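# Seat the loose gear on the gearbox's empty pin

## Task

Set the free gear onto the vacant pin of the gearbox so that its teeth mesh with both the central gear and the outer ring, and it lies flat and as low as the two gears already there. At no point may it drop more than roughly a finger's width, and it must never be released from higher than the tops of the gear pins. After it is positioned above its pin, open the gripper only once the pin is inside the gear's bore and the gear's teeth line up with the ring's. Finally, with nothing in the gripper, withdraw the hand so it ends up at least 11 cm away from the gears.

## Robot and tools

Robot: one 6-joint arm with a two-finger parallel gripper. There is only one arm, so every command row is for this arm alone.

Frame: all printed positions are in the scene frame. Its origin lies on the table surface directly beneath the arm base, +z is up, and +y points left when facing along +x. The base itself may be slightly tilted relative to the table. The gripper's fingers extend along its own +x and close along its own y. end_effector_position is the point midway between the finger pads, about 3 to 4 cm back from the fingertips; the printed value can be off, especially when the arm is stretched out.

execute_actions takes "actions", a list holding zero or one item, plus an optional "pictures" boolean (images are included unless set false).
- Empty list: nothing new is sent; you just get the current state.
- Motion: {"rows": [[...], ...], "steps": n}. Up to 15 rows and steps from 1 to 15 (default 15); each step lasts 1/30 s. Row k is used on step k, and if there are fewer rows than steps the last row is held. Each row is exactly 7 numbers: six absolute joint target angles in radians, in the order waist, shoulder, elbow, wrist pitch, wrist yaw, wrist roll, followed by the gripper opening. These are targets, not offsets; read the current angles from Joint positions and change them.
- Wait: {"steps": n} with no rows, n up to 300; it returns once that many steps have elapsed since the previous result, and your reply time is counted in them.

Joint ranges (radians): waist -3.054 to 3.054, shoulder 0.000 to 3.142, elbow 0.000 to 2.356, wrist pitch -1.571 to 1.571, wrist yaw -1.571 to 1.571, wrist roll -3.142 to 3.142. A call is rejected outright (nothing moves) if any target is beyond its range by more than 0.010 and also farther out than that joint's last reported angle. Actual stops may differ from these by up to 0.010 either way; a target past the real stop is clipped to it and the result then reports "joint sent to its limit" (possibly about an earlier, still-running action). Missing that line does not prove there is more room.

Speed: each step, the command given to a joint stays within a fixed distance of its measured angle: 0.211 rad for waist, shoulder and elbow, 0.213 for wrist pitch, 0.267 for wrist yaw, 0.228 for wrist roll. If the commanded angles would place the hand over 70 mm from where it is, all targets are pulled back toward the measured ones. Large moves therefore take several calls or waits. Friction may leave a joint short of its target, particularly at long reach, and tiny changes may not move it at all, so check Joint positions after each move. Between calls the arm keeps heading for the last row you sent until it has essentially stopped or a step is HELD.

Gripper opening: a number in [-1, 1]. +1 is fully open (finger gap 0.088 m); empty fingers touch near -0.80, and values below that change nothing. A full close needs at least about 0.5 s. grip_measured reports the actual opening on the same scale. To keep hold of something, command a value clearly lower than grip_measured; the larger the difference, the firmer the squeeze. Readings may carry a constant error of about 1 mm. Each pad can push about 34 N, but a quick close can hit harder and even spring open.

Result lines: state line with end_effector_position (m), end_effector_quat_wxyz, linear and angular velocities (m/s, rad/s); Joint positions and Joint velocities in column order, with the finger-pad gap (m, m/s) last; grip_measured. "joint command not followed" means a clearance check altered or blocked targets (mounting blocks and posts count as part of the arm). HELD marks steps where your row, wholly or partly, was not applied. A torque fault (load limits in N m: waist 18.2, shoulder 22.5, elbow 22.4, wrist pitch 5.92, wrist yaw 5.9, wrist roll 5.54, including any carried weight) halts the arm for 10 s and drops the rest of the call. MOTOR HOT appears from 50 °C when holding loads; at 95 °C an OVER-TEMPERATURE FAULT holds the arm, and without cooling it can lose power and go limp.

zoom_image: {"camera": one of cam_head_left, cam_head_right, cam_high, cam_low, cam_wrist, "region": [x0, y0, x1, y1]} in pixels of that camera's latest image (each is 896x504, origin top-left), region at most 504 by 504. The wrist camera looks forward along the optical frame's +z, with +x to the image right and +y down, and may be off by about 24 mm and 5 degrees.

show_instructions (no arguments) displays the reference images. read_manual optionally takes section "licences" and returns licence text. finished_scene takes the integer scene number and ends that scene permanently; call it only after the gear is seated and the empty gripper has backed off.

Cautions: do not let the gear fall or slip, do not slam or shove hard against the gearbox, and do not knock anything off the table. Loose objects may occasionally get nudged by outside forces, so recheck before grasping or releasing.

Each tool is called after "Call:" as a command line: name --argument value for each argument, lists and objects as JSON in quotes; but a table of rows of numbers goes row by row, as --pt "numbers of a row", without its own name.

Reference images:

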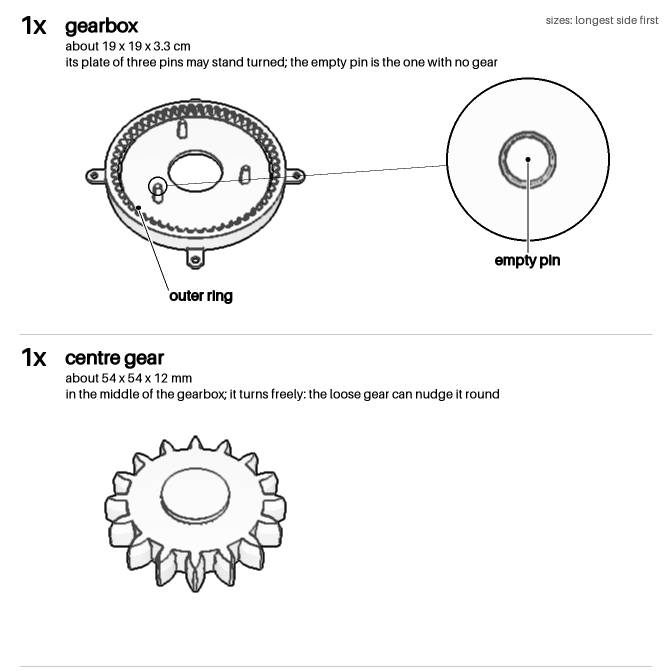

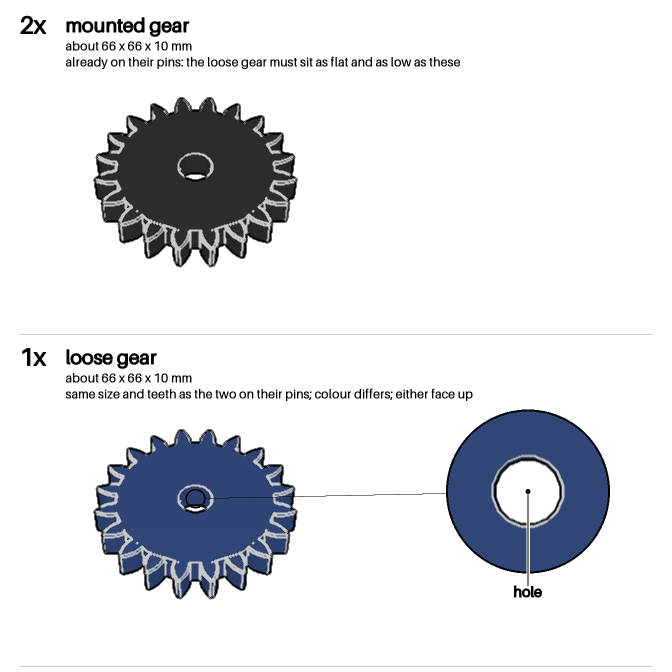

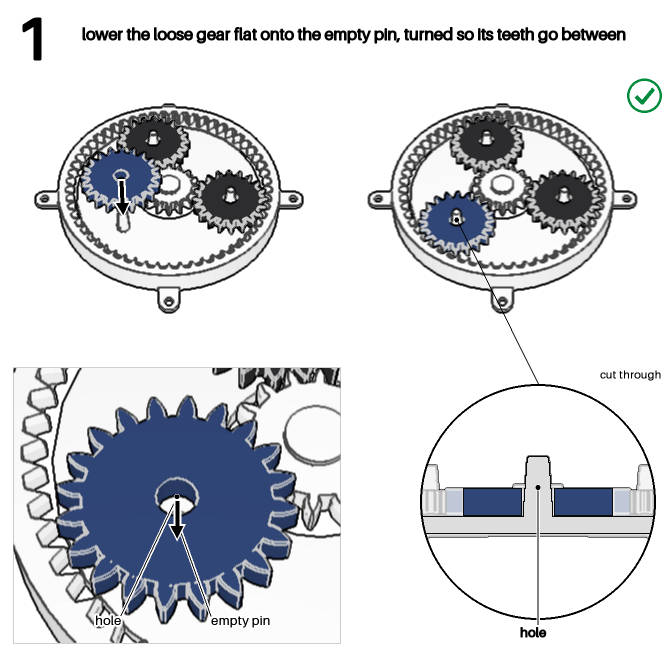

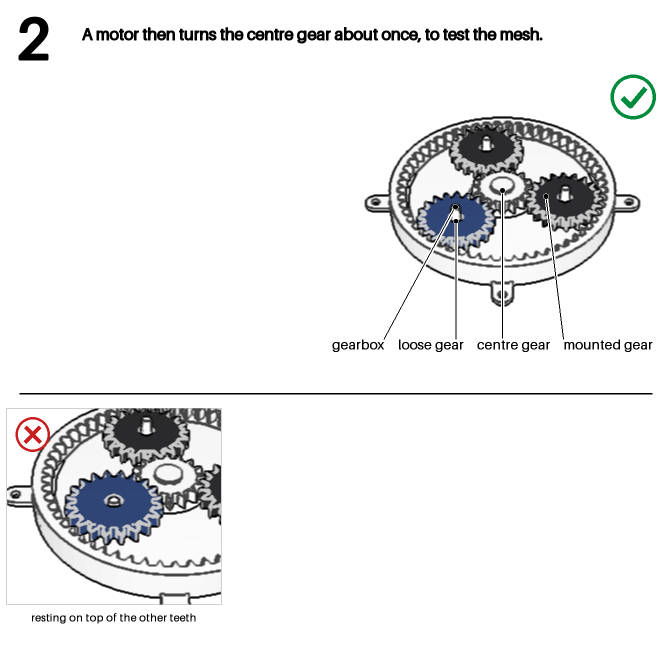

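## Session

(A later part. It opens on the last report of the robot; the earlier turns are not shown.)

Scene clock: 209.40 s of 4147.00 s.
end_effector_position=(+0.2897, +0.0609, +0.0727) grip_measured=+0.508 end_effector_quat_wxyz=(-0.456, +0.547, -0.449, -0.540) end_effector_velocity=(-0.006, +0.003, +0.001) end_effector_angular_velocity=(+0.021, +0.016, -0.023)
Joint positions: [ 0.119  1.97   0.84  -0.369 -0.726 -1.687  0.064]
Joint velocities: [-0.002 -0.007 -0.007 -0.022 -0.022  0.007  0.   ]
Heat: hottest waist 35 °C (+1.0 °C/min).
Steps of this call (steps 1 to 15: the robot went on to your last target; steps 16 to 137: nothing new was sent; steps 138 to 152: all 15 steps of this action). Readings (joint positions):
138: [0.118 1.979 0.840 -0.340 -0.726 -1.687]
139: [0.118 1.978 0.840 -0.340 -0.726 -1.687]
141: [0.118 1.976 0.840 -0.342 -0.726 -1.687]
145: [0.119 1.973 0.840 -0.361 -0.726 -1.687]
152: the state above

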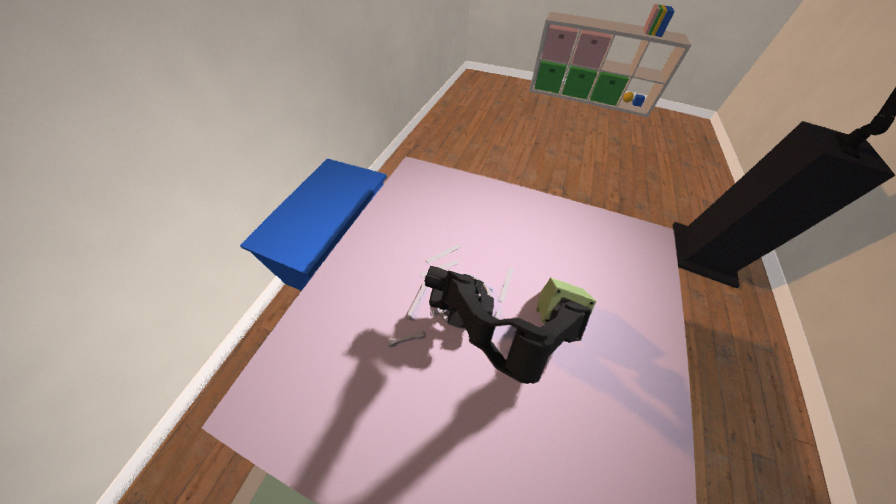

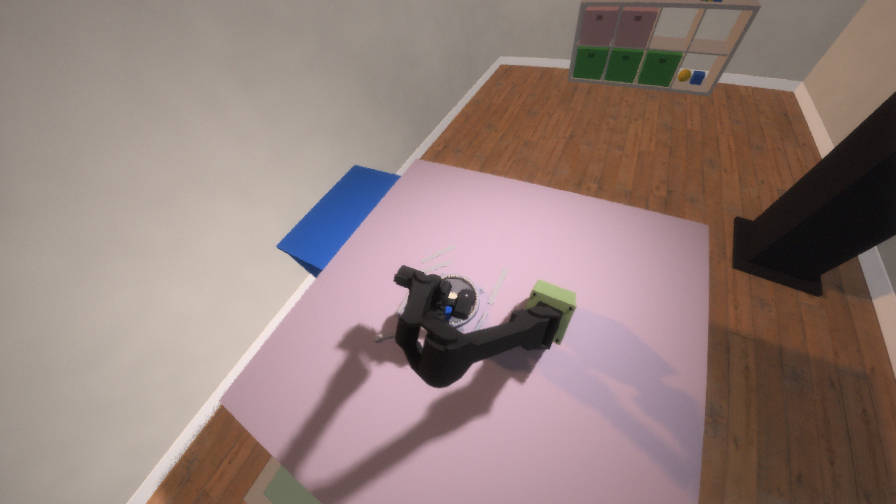

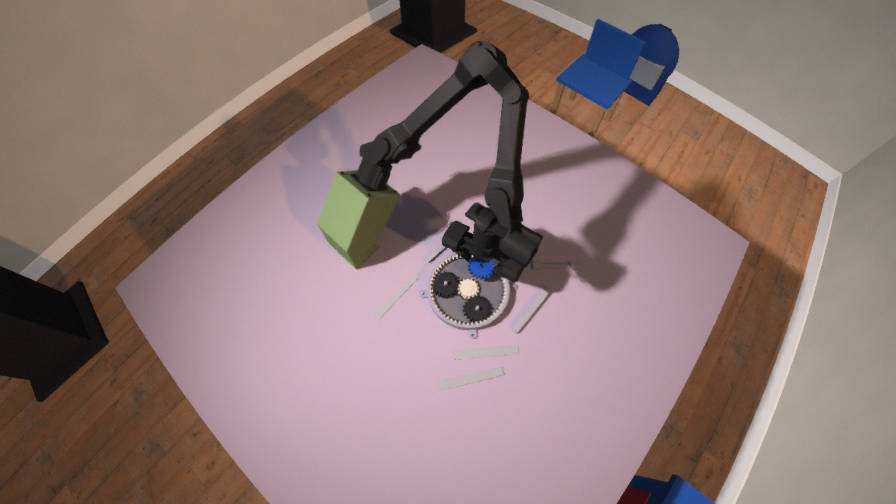

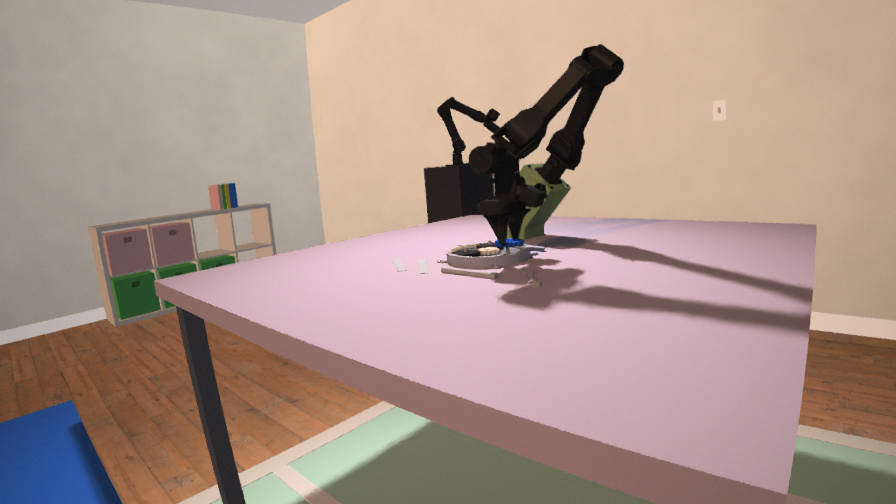

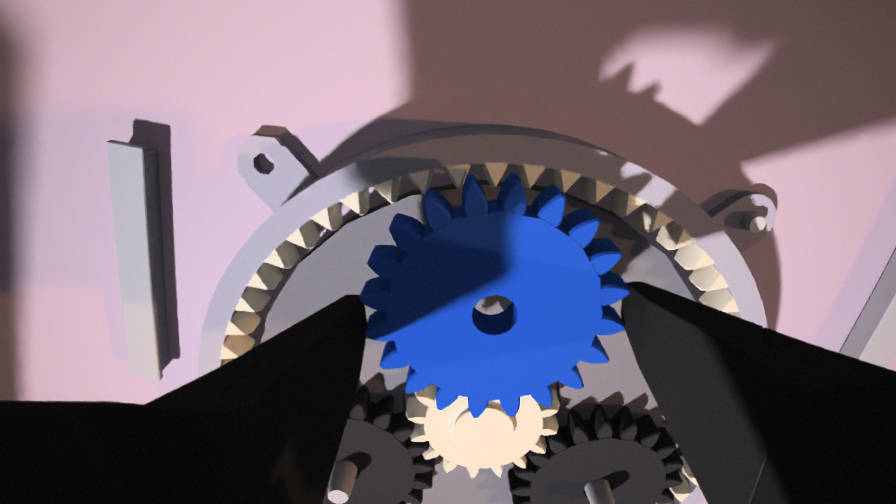

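Call:
execute_actions --actions '[{"rows":[[0.112,1.955,0.855,-0.378,-0.728,-1.72,0.2],[0.112,1.955,0.855,-0.378,-0.728,-1.72,0.2],[0.112,1.955,0.855,-0.378,-0.728,-1.72,0.2],[0.106,1.955,0.864,-0.387,-0.728,-1.76,0.2]],"steps":15}]'

Call:
zoom_image --camera "cam_wrist" --region '[350,140,650,440]'

Scene clock: 218.20 s of 4147.00 s.
end_effector_position=(+0.2936, +0.0616, +0.0761) grip_measured=+0.509 end_effector_quat_wxyz=(-0.440, +0.562, -0.430, -0.552) end_effector_velocity=(-0.003, +0.003, +0.001) end_effector_angular_velocity=(+0.021, +0.013, +0.009)
Joint positions: [ 0.112  1.968  0.856 -0.385 -0.726 -1.753  0.064]
Joint velocities: [-0.002 -0.002  0.002 -0.022 -0.022 -0.022 -0.   ]
Heat: hottest shoulder 36 °C (+1.0 °C/min).
Steps of this call (steps 1 to 15: the robot went on to your last target; steps 16 to 249: nothing new was sent; steps 250 to 264: all 15 steps of this action). Readings (joint positions):
250: [0.119 1.968 0.840 -0.371 -0.726 -1.690]
251: [0.119 1.968 0.841 -0.373 -0.726 -1.697]
253: [0.119 1.968 0.843 -0.376 -0.726 -1.711]
257: [0.114 1.968 0.853 -0.382 -0.726 -1.741]
264: the state above

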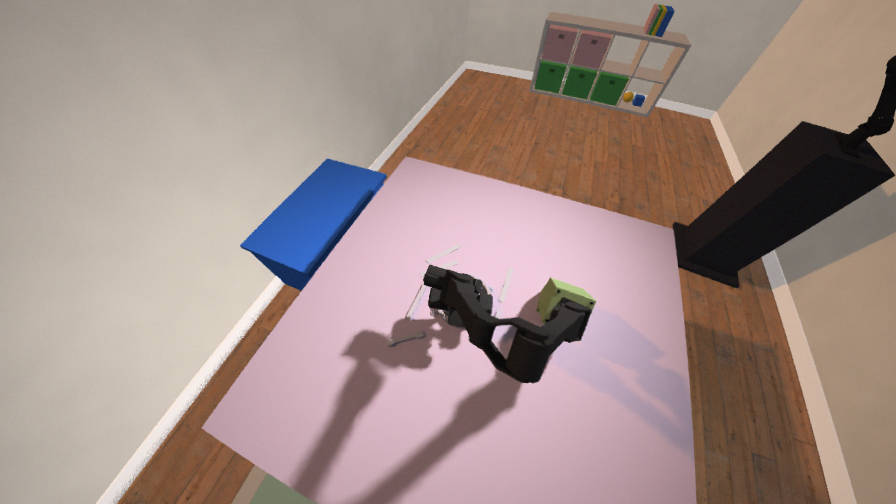

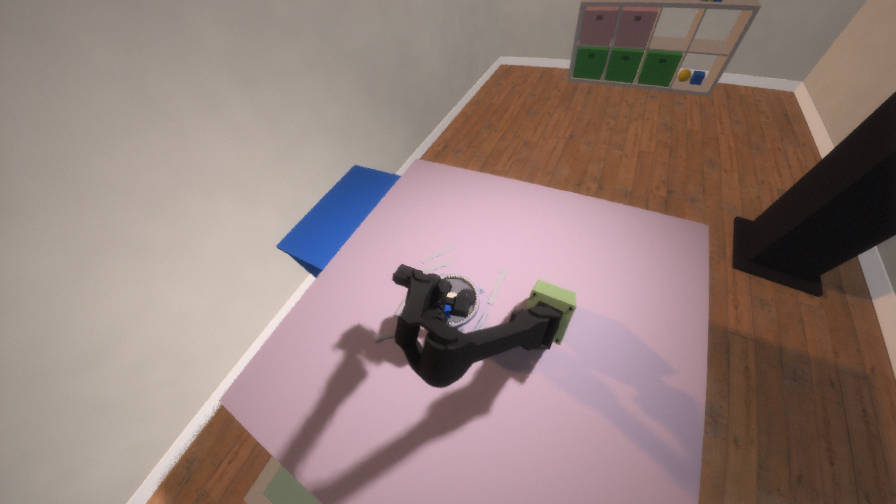

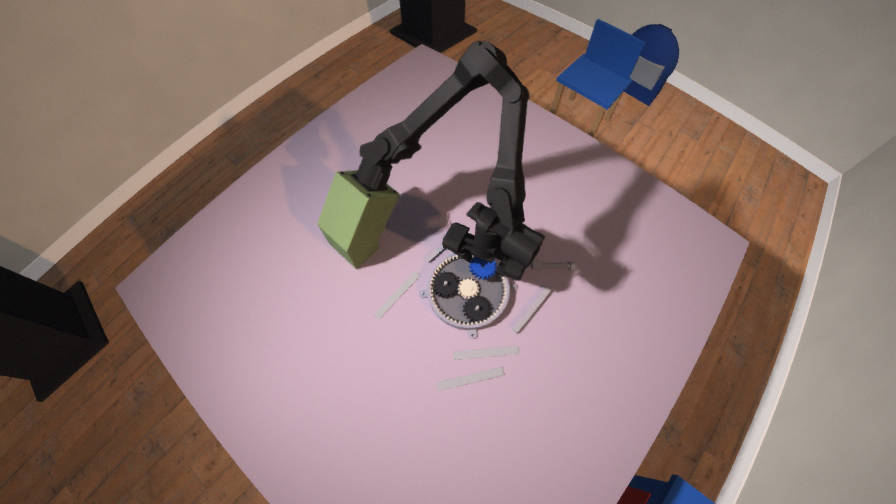

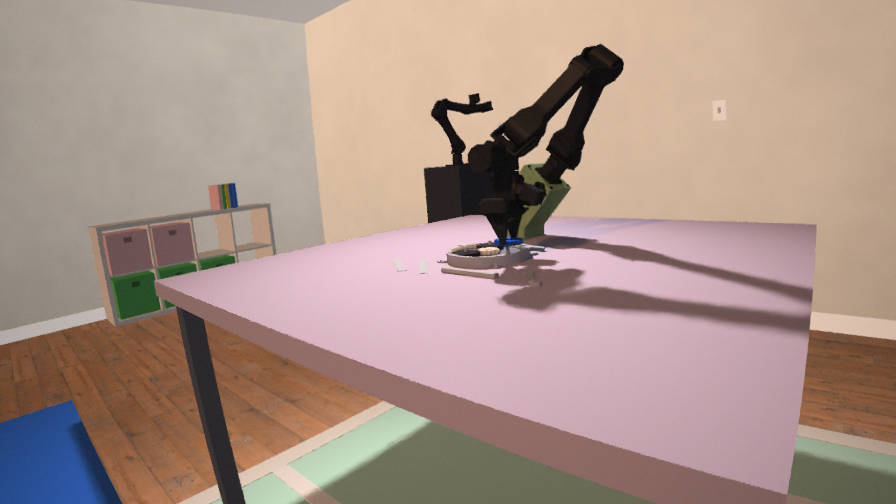

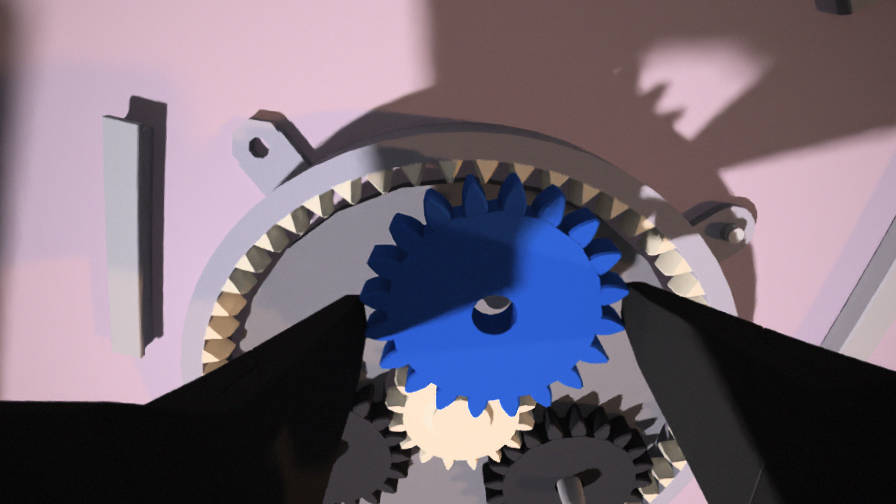

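Region (350, 140, 650, 440) of cam_wrist's 896x504 image, scaled by 1.680, with more detail than that image has.

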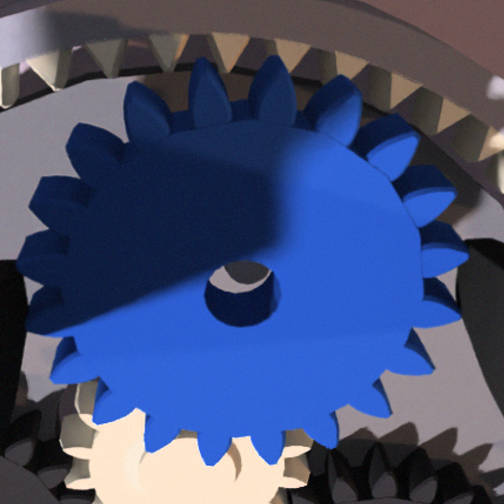

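Call:
execute_actions --actions '[{"rows":[[0.1,1.965,0.868,-0.385,-0.728,-1.76,0.2]],"steps":12}]'

Call:
zoom_image --camera "cam_wrist" --region '[350,140,650,440]'

Scene clock: 222.10 s of 4147.00 s.
end_effector_position=(+0.2958, +0.0608, +0.0779) grip_measured=+0.509 end_effector_quat_wxyz=(-0.441, +0.564, -0.429, -0.551) end_effector_velocity=(-0.001, -0.001, +0.002) end_effector_angular_velocity=(-0.008, -0.000, +0.004)
Joint positions: [ 0.106  1.967  0.86  -0.386 -0.726 -1.756  0.064]
Joint velocities: [-0.002 -0.007 -0.002 -0.007  0.007 -0.007 -0.   ]
Heat: hottest waist 36 °C (+1.0 °C/min).
Steps of this call (steps 1 to 15: the robot went on to your last target; steps 16 to 105: nothing new was sent; steps 106 to 117: all 12 steps of this action). Readings (joint positions):
106: [0.111 1.967 0.857 -0.386 -0.726 -1.756]
107: [0.111 1.967 0.858 -0.386 -0.726 -1.756]
109: [0.108 1.967 0.859 -0.386 -0.726 -1.756]
113: [0.106 1.967 0.860 -0.386 -0.726 -1.756]
117: the state above

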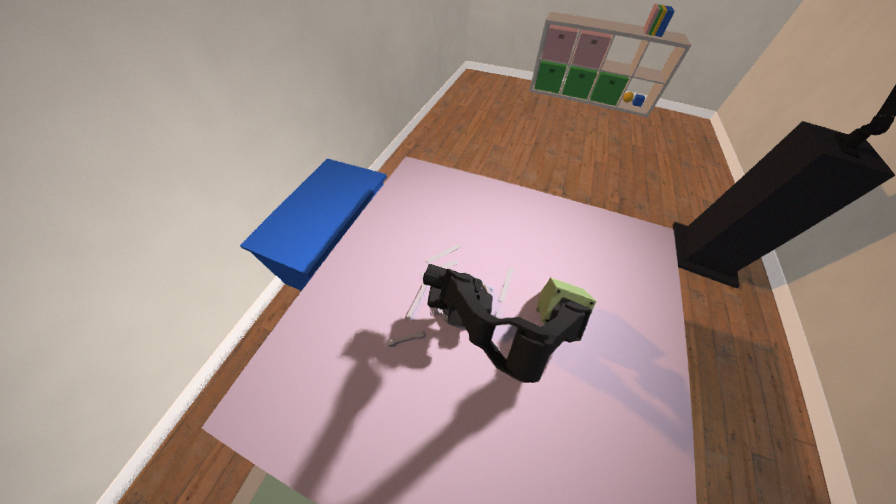

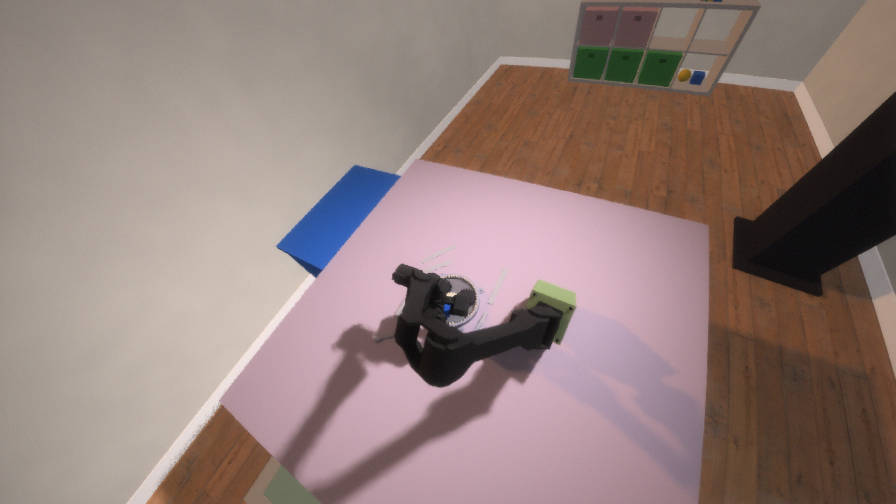

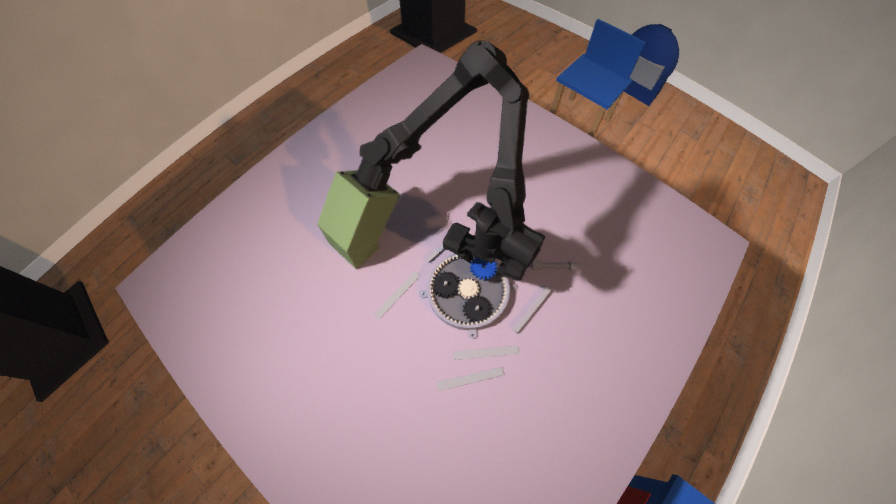

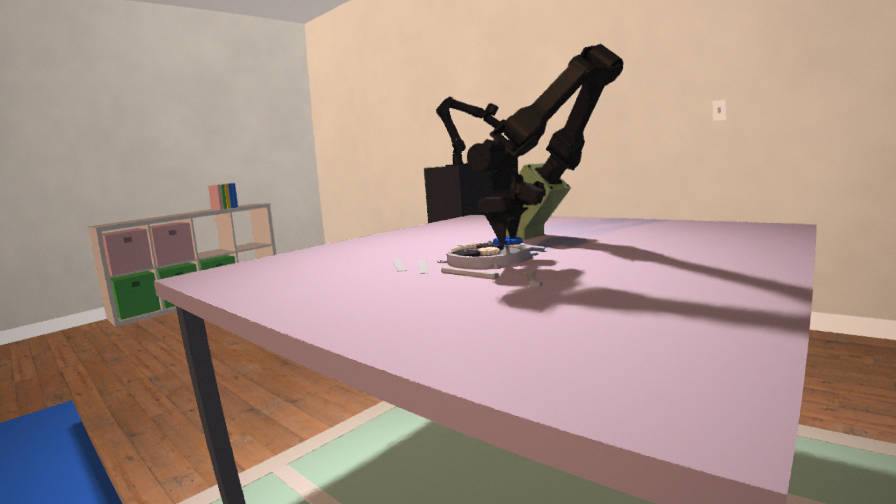

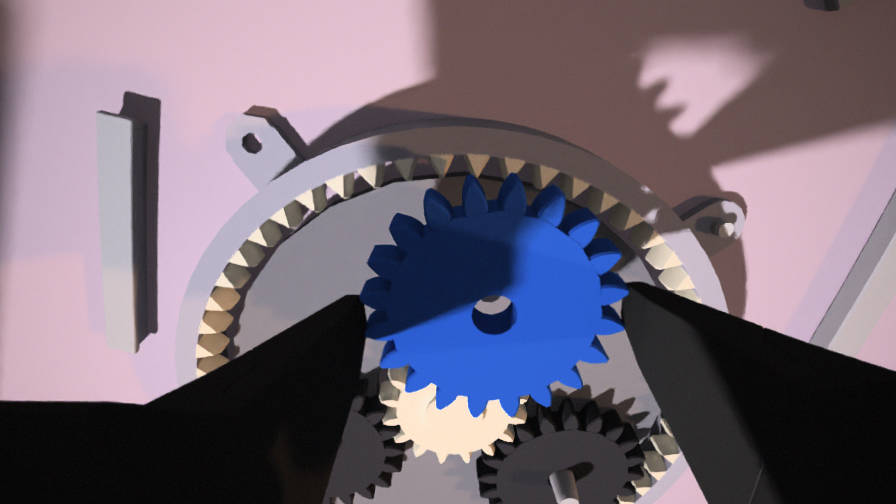

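Region (350, 140, 650, 440) of cam_wrist's 896x504 image, scaled by 1.680, with more detail than that image has.

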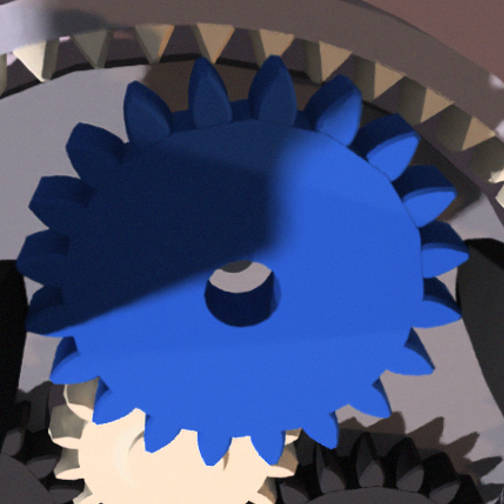

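Call:
execute_actions --actions '[{"rows":[[0.112,1.976,0.854,-0.386,-0.728,-1.76,0.2],[0.112,1.976,0.854,-0.386,-0.728,-1.76,0.2],[0.112,1.976,0.85,-0.386,-0.728,-1.76,0.2],[0.117,1.978,0.847,-0.374,-0.728,-1.76,0.2],[0.117,1.978,0.847,-0.374,-0.728,-1.76,0.2],[0.117,1.978,0.847,-0.374,-0.728,-1.76,0.2],[0.121,1.981,0.844,-0.363,-0.728,-1.76,0.2],[0.121,1.981,0.844,-0.363,-0.728,-1.76,0.2],[0.121,1.981,0.844,-0.363,-0.728,-1.76,0.2],[0.126,1.984,0.841,-0.351,-0.728,-1.76,0.2]],"steps":15}]'

Call:
zoom_image --camera "cam_wrist" --region '[350,140,650,440]'

Scene clock: 227.47 s of 4147.00 s.
end_effector_position=(+0.2934, +0.0622, +0.0720) grip_measured=+0.508 end_effector_quat_wxyz=(-0.435, +0.568, -0.424, -0.556) end_effector_velocity=(-0.001, +0.000, +0.000) end_effector_angular_velocity=(+0.007, -0.003, +0.007)
Joint positions: [ 0.123  1.973  0.847 -0.357 -0.726 -1.756  0.064]
Joint velocities: [-0.002 -0.002 -0.007  0.007 -0.007 -0.007 -0.   ]
Heat: hottest waist 36 °C (+1.0 °C/min).
Steps of this call (steps 1 to 15: the robot went on to your last target; steps 16 to 146: nothing new was sent; steps 147 to 161: all 15 steps of this action). Readings (joint positions):
147: [0.106 1.967 0.861 -0.386 -0.726 -1.756]
148: [0.106 1.967 0.861 -0.386 -0.726 -1.756]
150: [0.108 1.967 0.860 -0.385 -0.726 -1.756]
154: [0.115 1.968 0.854 -0.375 -0.726 -1.756]
161: the state above

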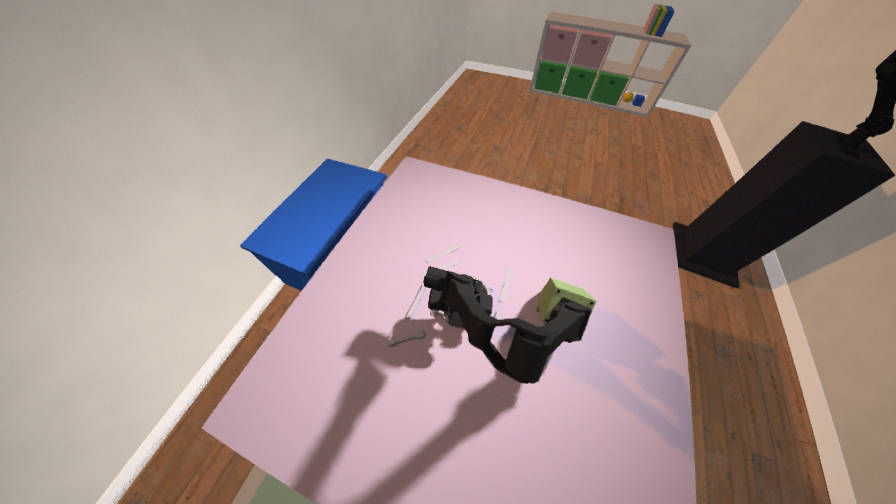

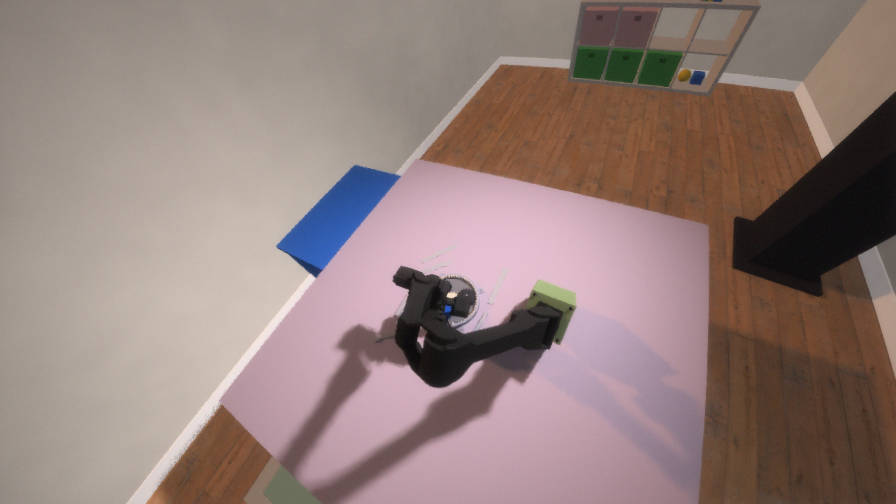

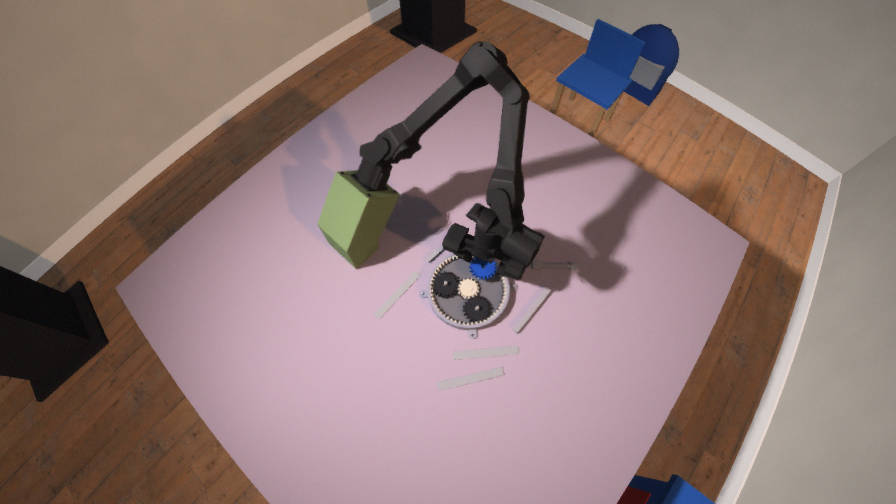

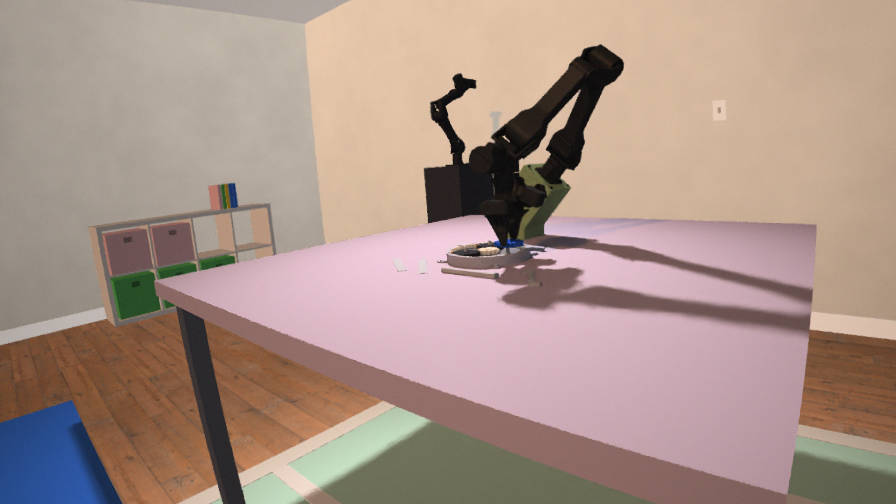

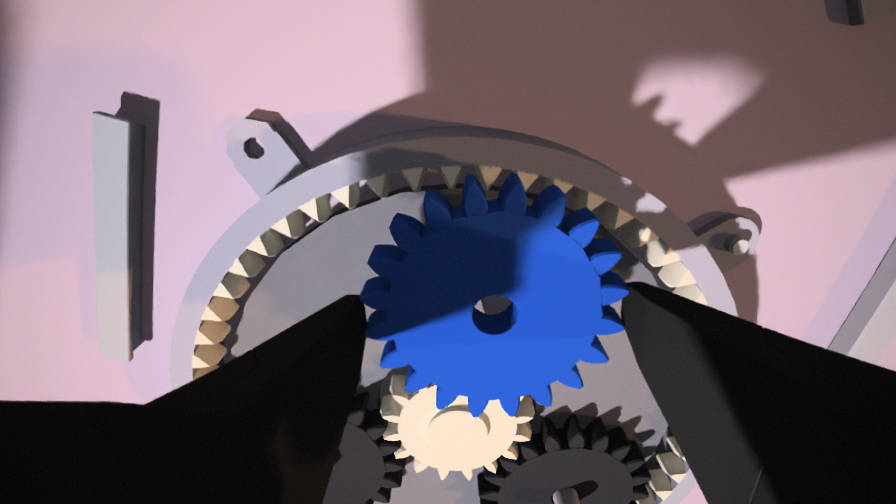

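Region (350, 140, 650, 440) of cam_wrist's 896x504 image, scaled by 1.680, with more detail than that image has.

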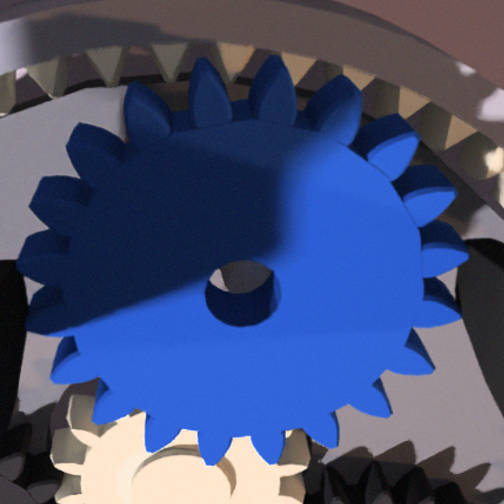

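Call:
execute_actions --actions '[{"rows":[[0.117,1.984,0.841,-0.355,-0.728,-1.76,0.2],[0.117,1.984,0.841,-0.355,-0.728,-1.76,0.2],[0.117,1.984,0.841,-0.355,-0.728,-1.76,0.2],[0.111,1.984,0.841,-0.355,-0.728,-1.76,0.2]],"steps":15}]'

Call:
zoom_image --camera "cam_wrist" --region '[350,140,650,440]'

Scene clock: 231.20 s of 4147.00 s.
end_effector_position=(+0.2939, +0.0606, +0.0726) grip_measured=+0.509 end_effector_quat_wxyz=(-0.437, +0.568, -0.424, -0.554) end_effector_velocity=(-0.004, +0.000, +0.000) end_effector_angular_velocity=(+0.007, +0.008, -0.002)
Joint positions: [ 0.118  1.975  0.846 -0.354 -0.726 -1.756  0.064]
Joint velocities: [-0.002 -0.002 -0.007 -0.007 -0.007 -0.007 -0.   ]
Heat: hottest waist 36 °C (+1.0 °C/min).
Steps of this call (steps 1 to 15: the robot went on to your last target; steps 16 to 97: nothing new was sent; steps 98 to 112: all 15 steps of this action). Readings (joint positions):
98: [0.123 1.973 0.846 -0.351 -0.726 -1.756]
99: [0.123 1.973 0.846 -0.351 -0.726 -1.756]
101: [0.123 1.973 0.846 -0.352 -0.726 -1.756]
105: [0.120 1.975 0.846 -0.353 -0.726 -1.756]
112: the state above

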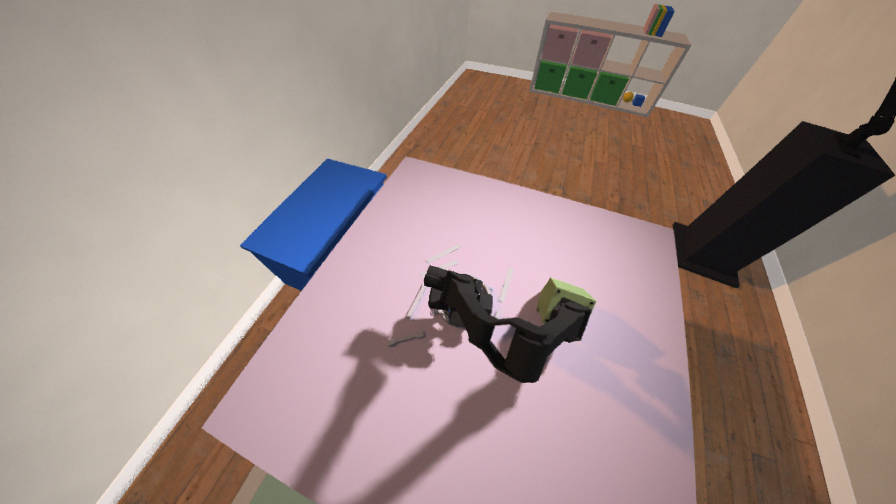

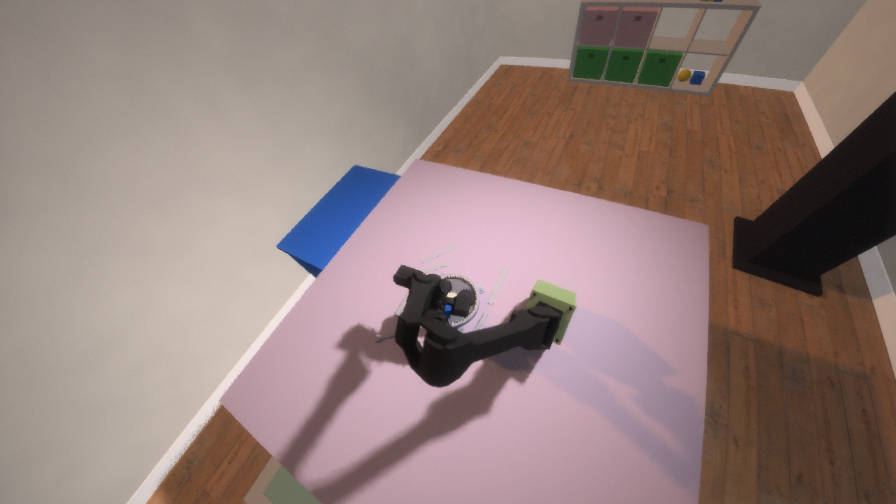

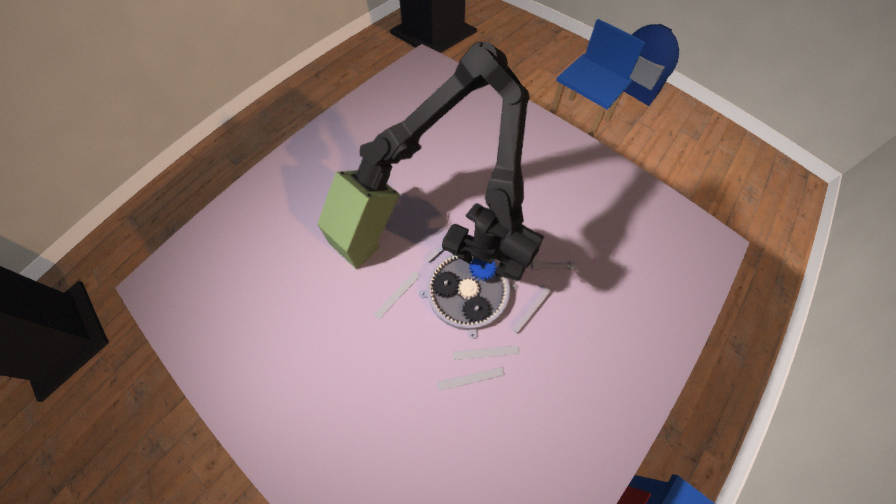

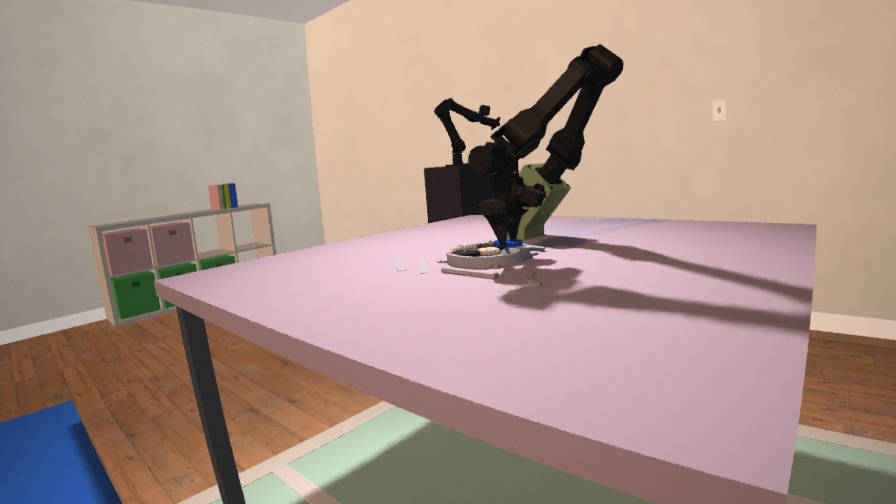

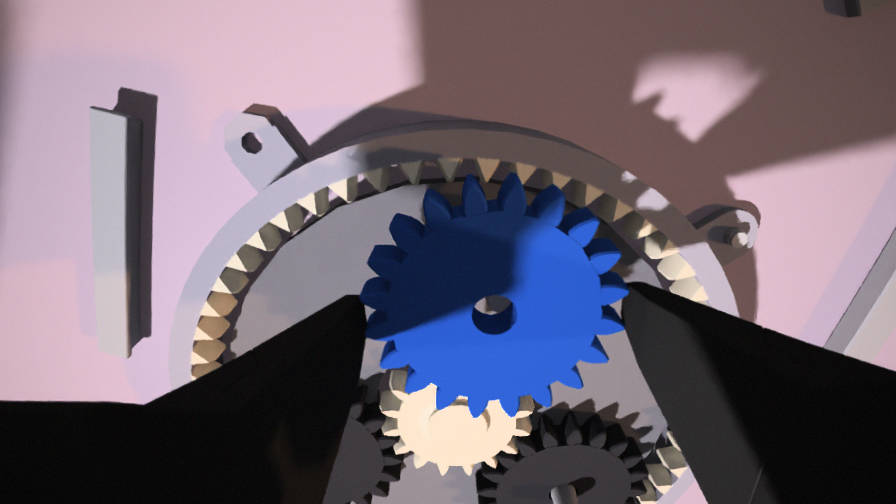

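Region (350, 140, 650, 440) of cam_wrist's 896x504 image, scaled by 1.680, with more detail than that image has.

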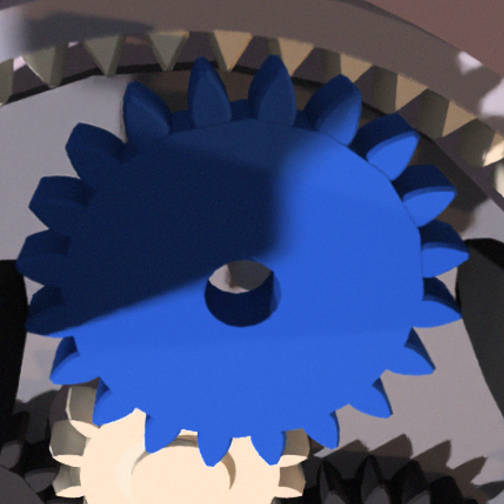

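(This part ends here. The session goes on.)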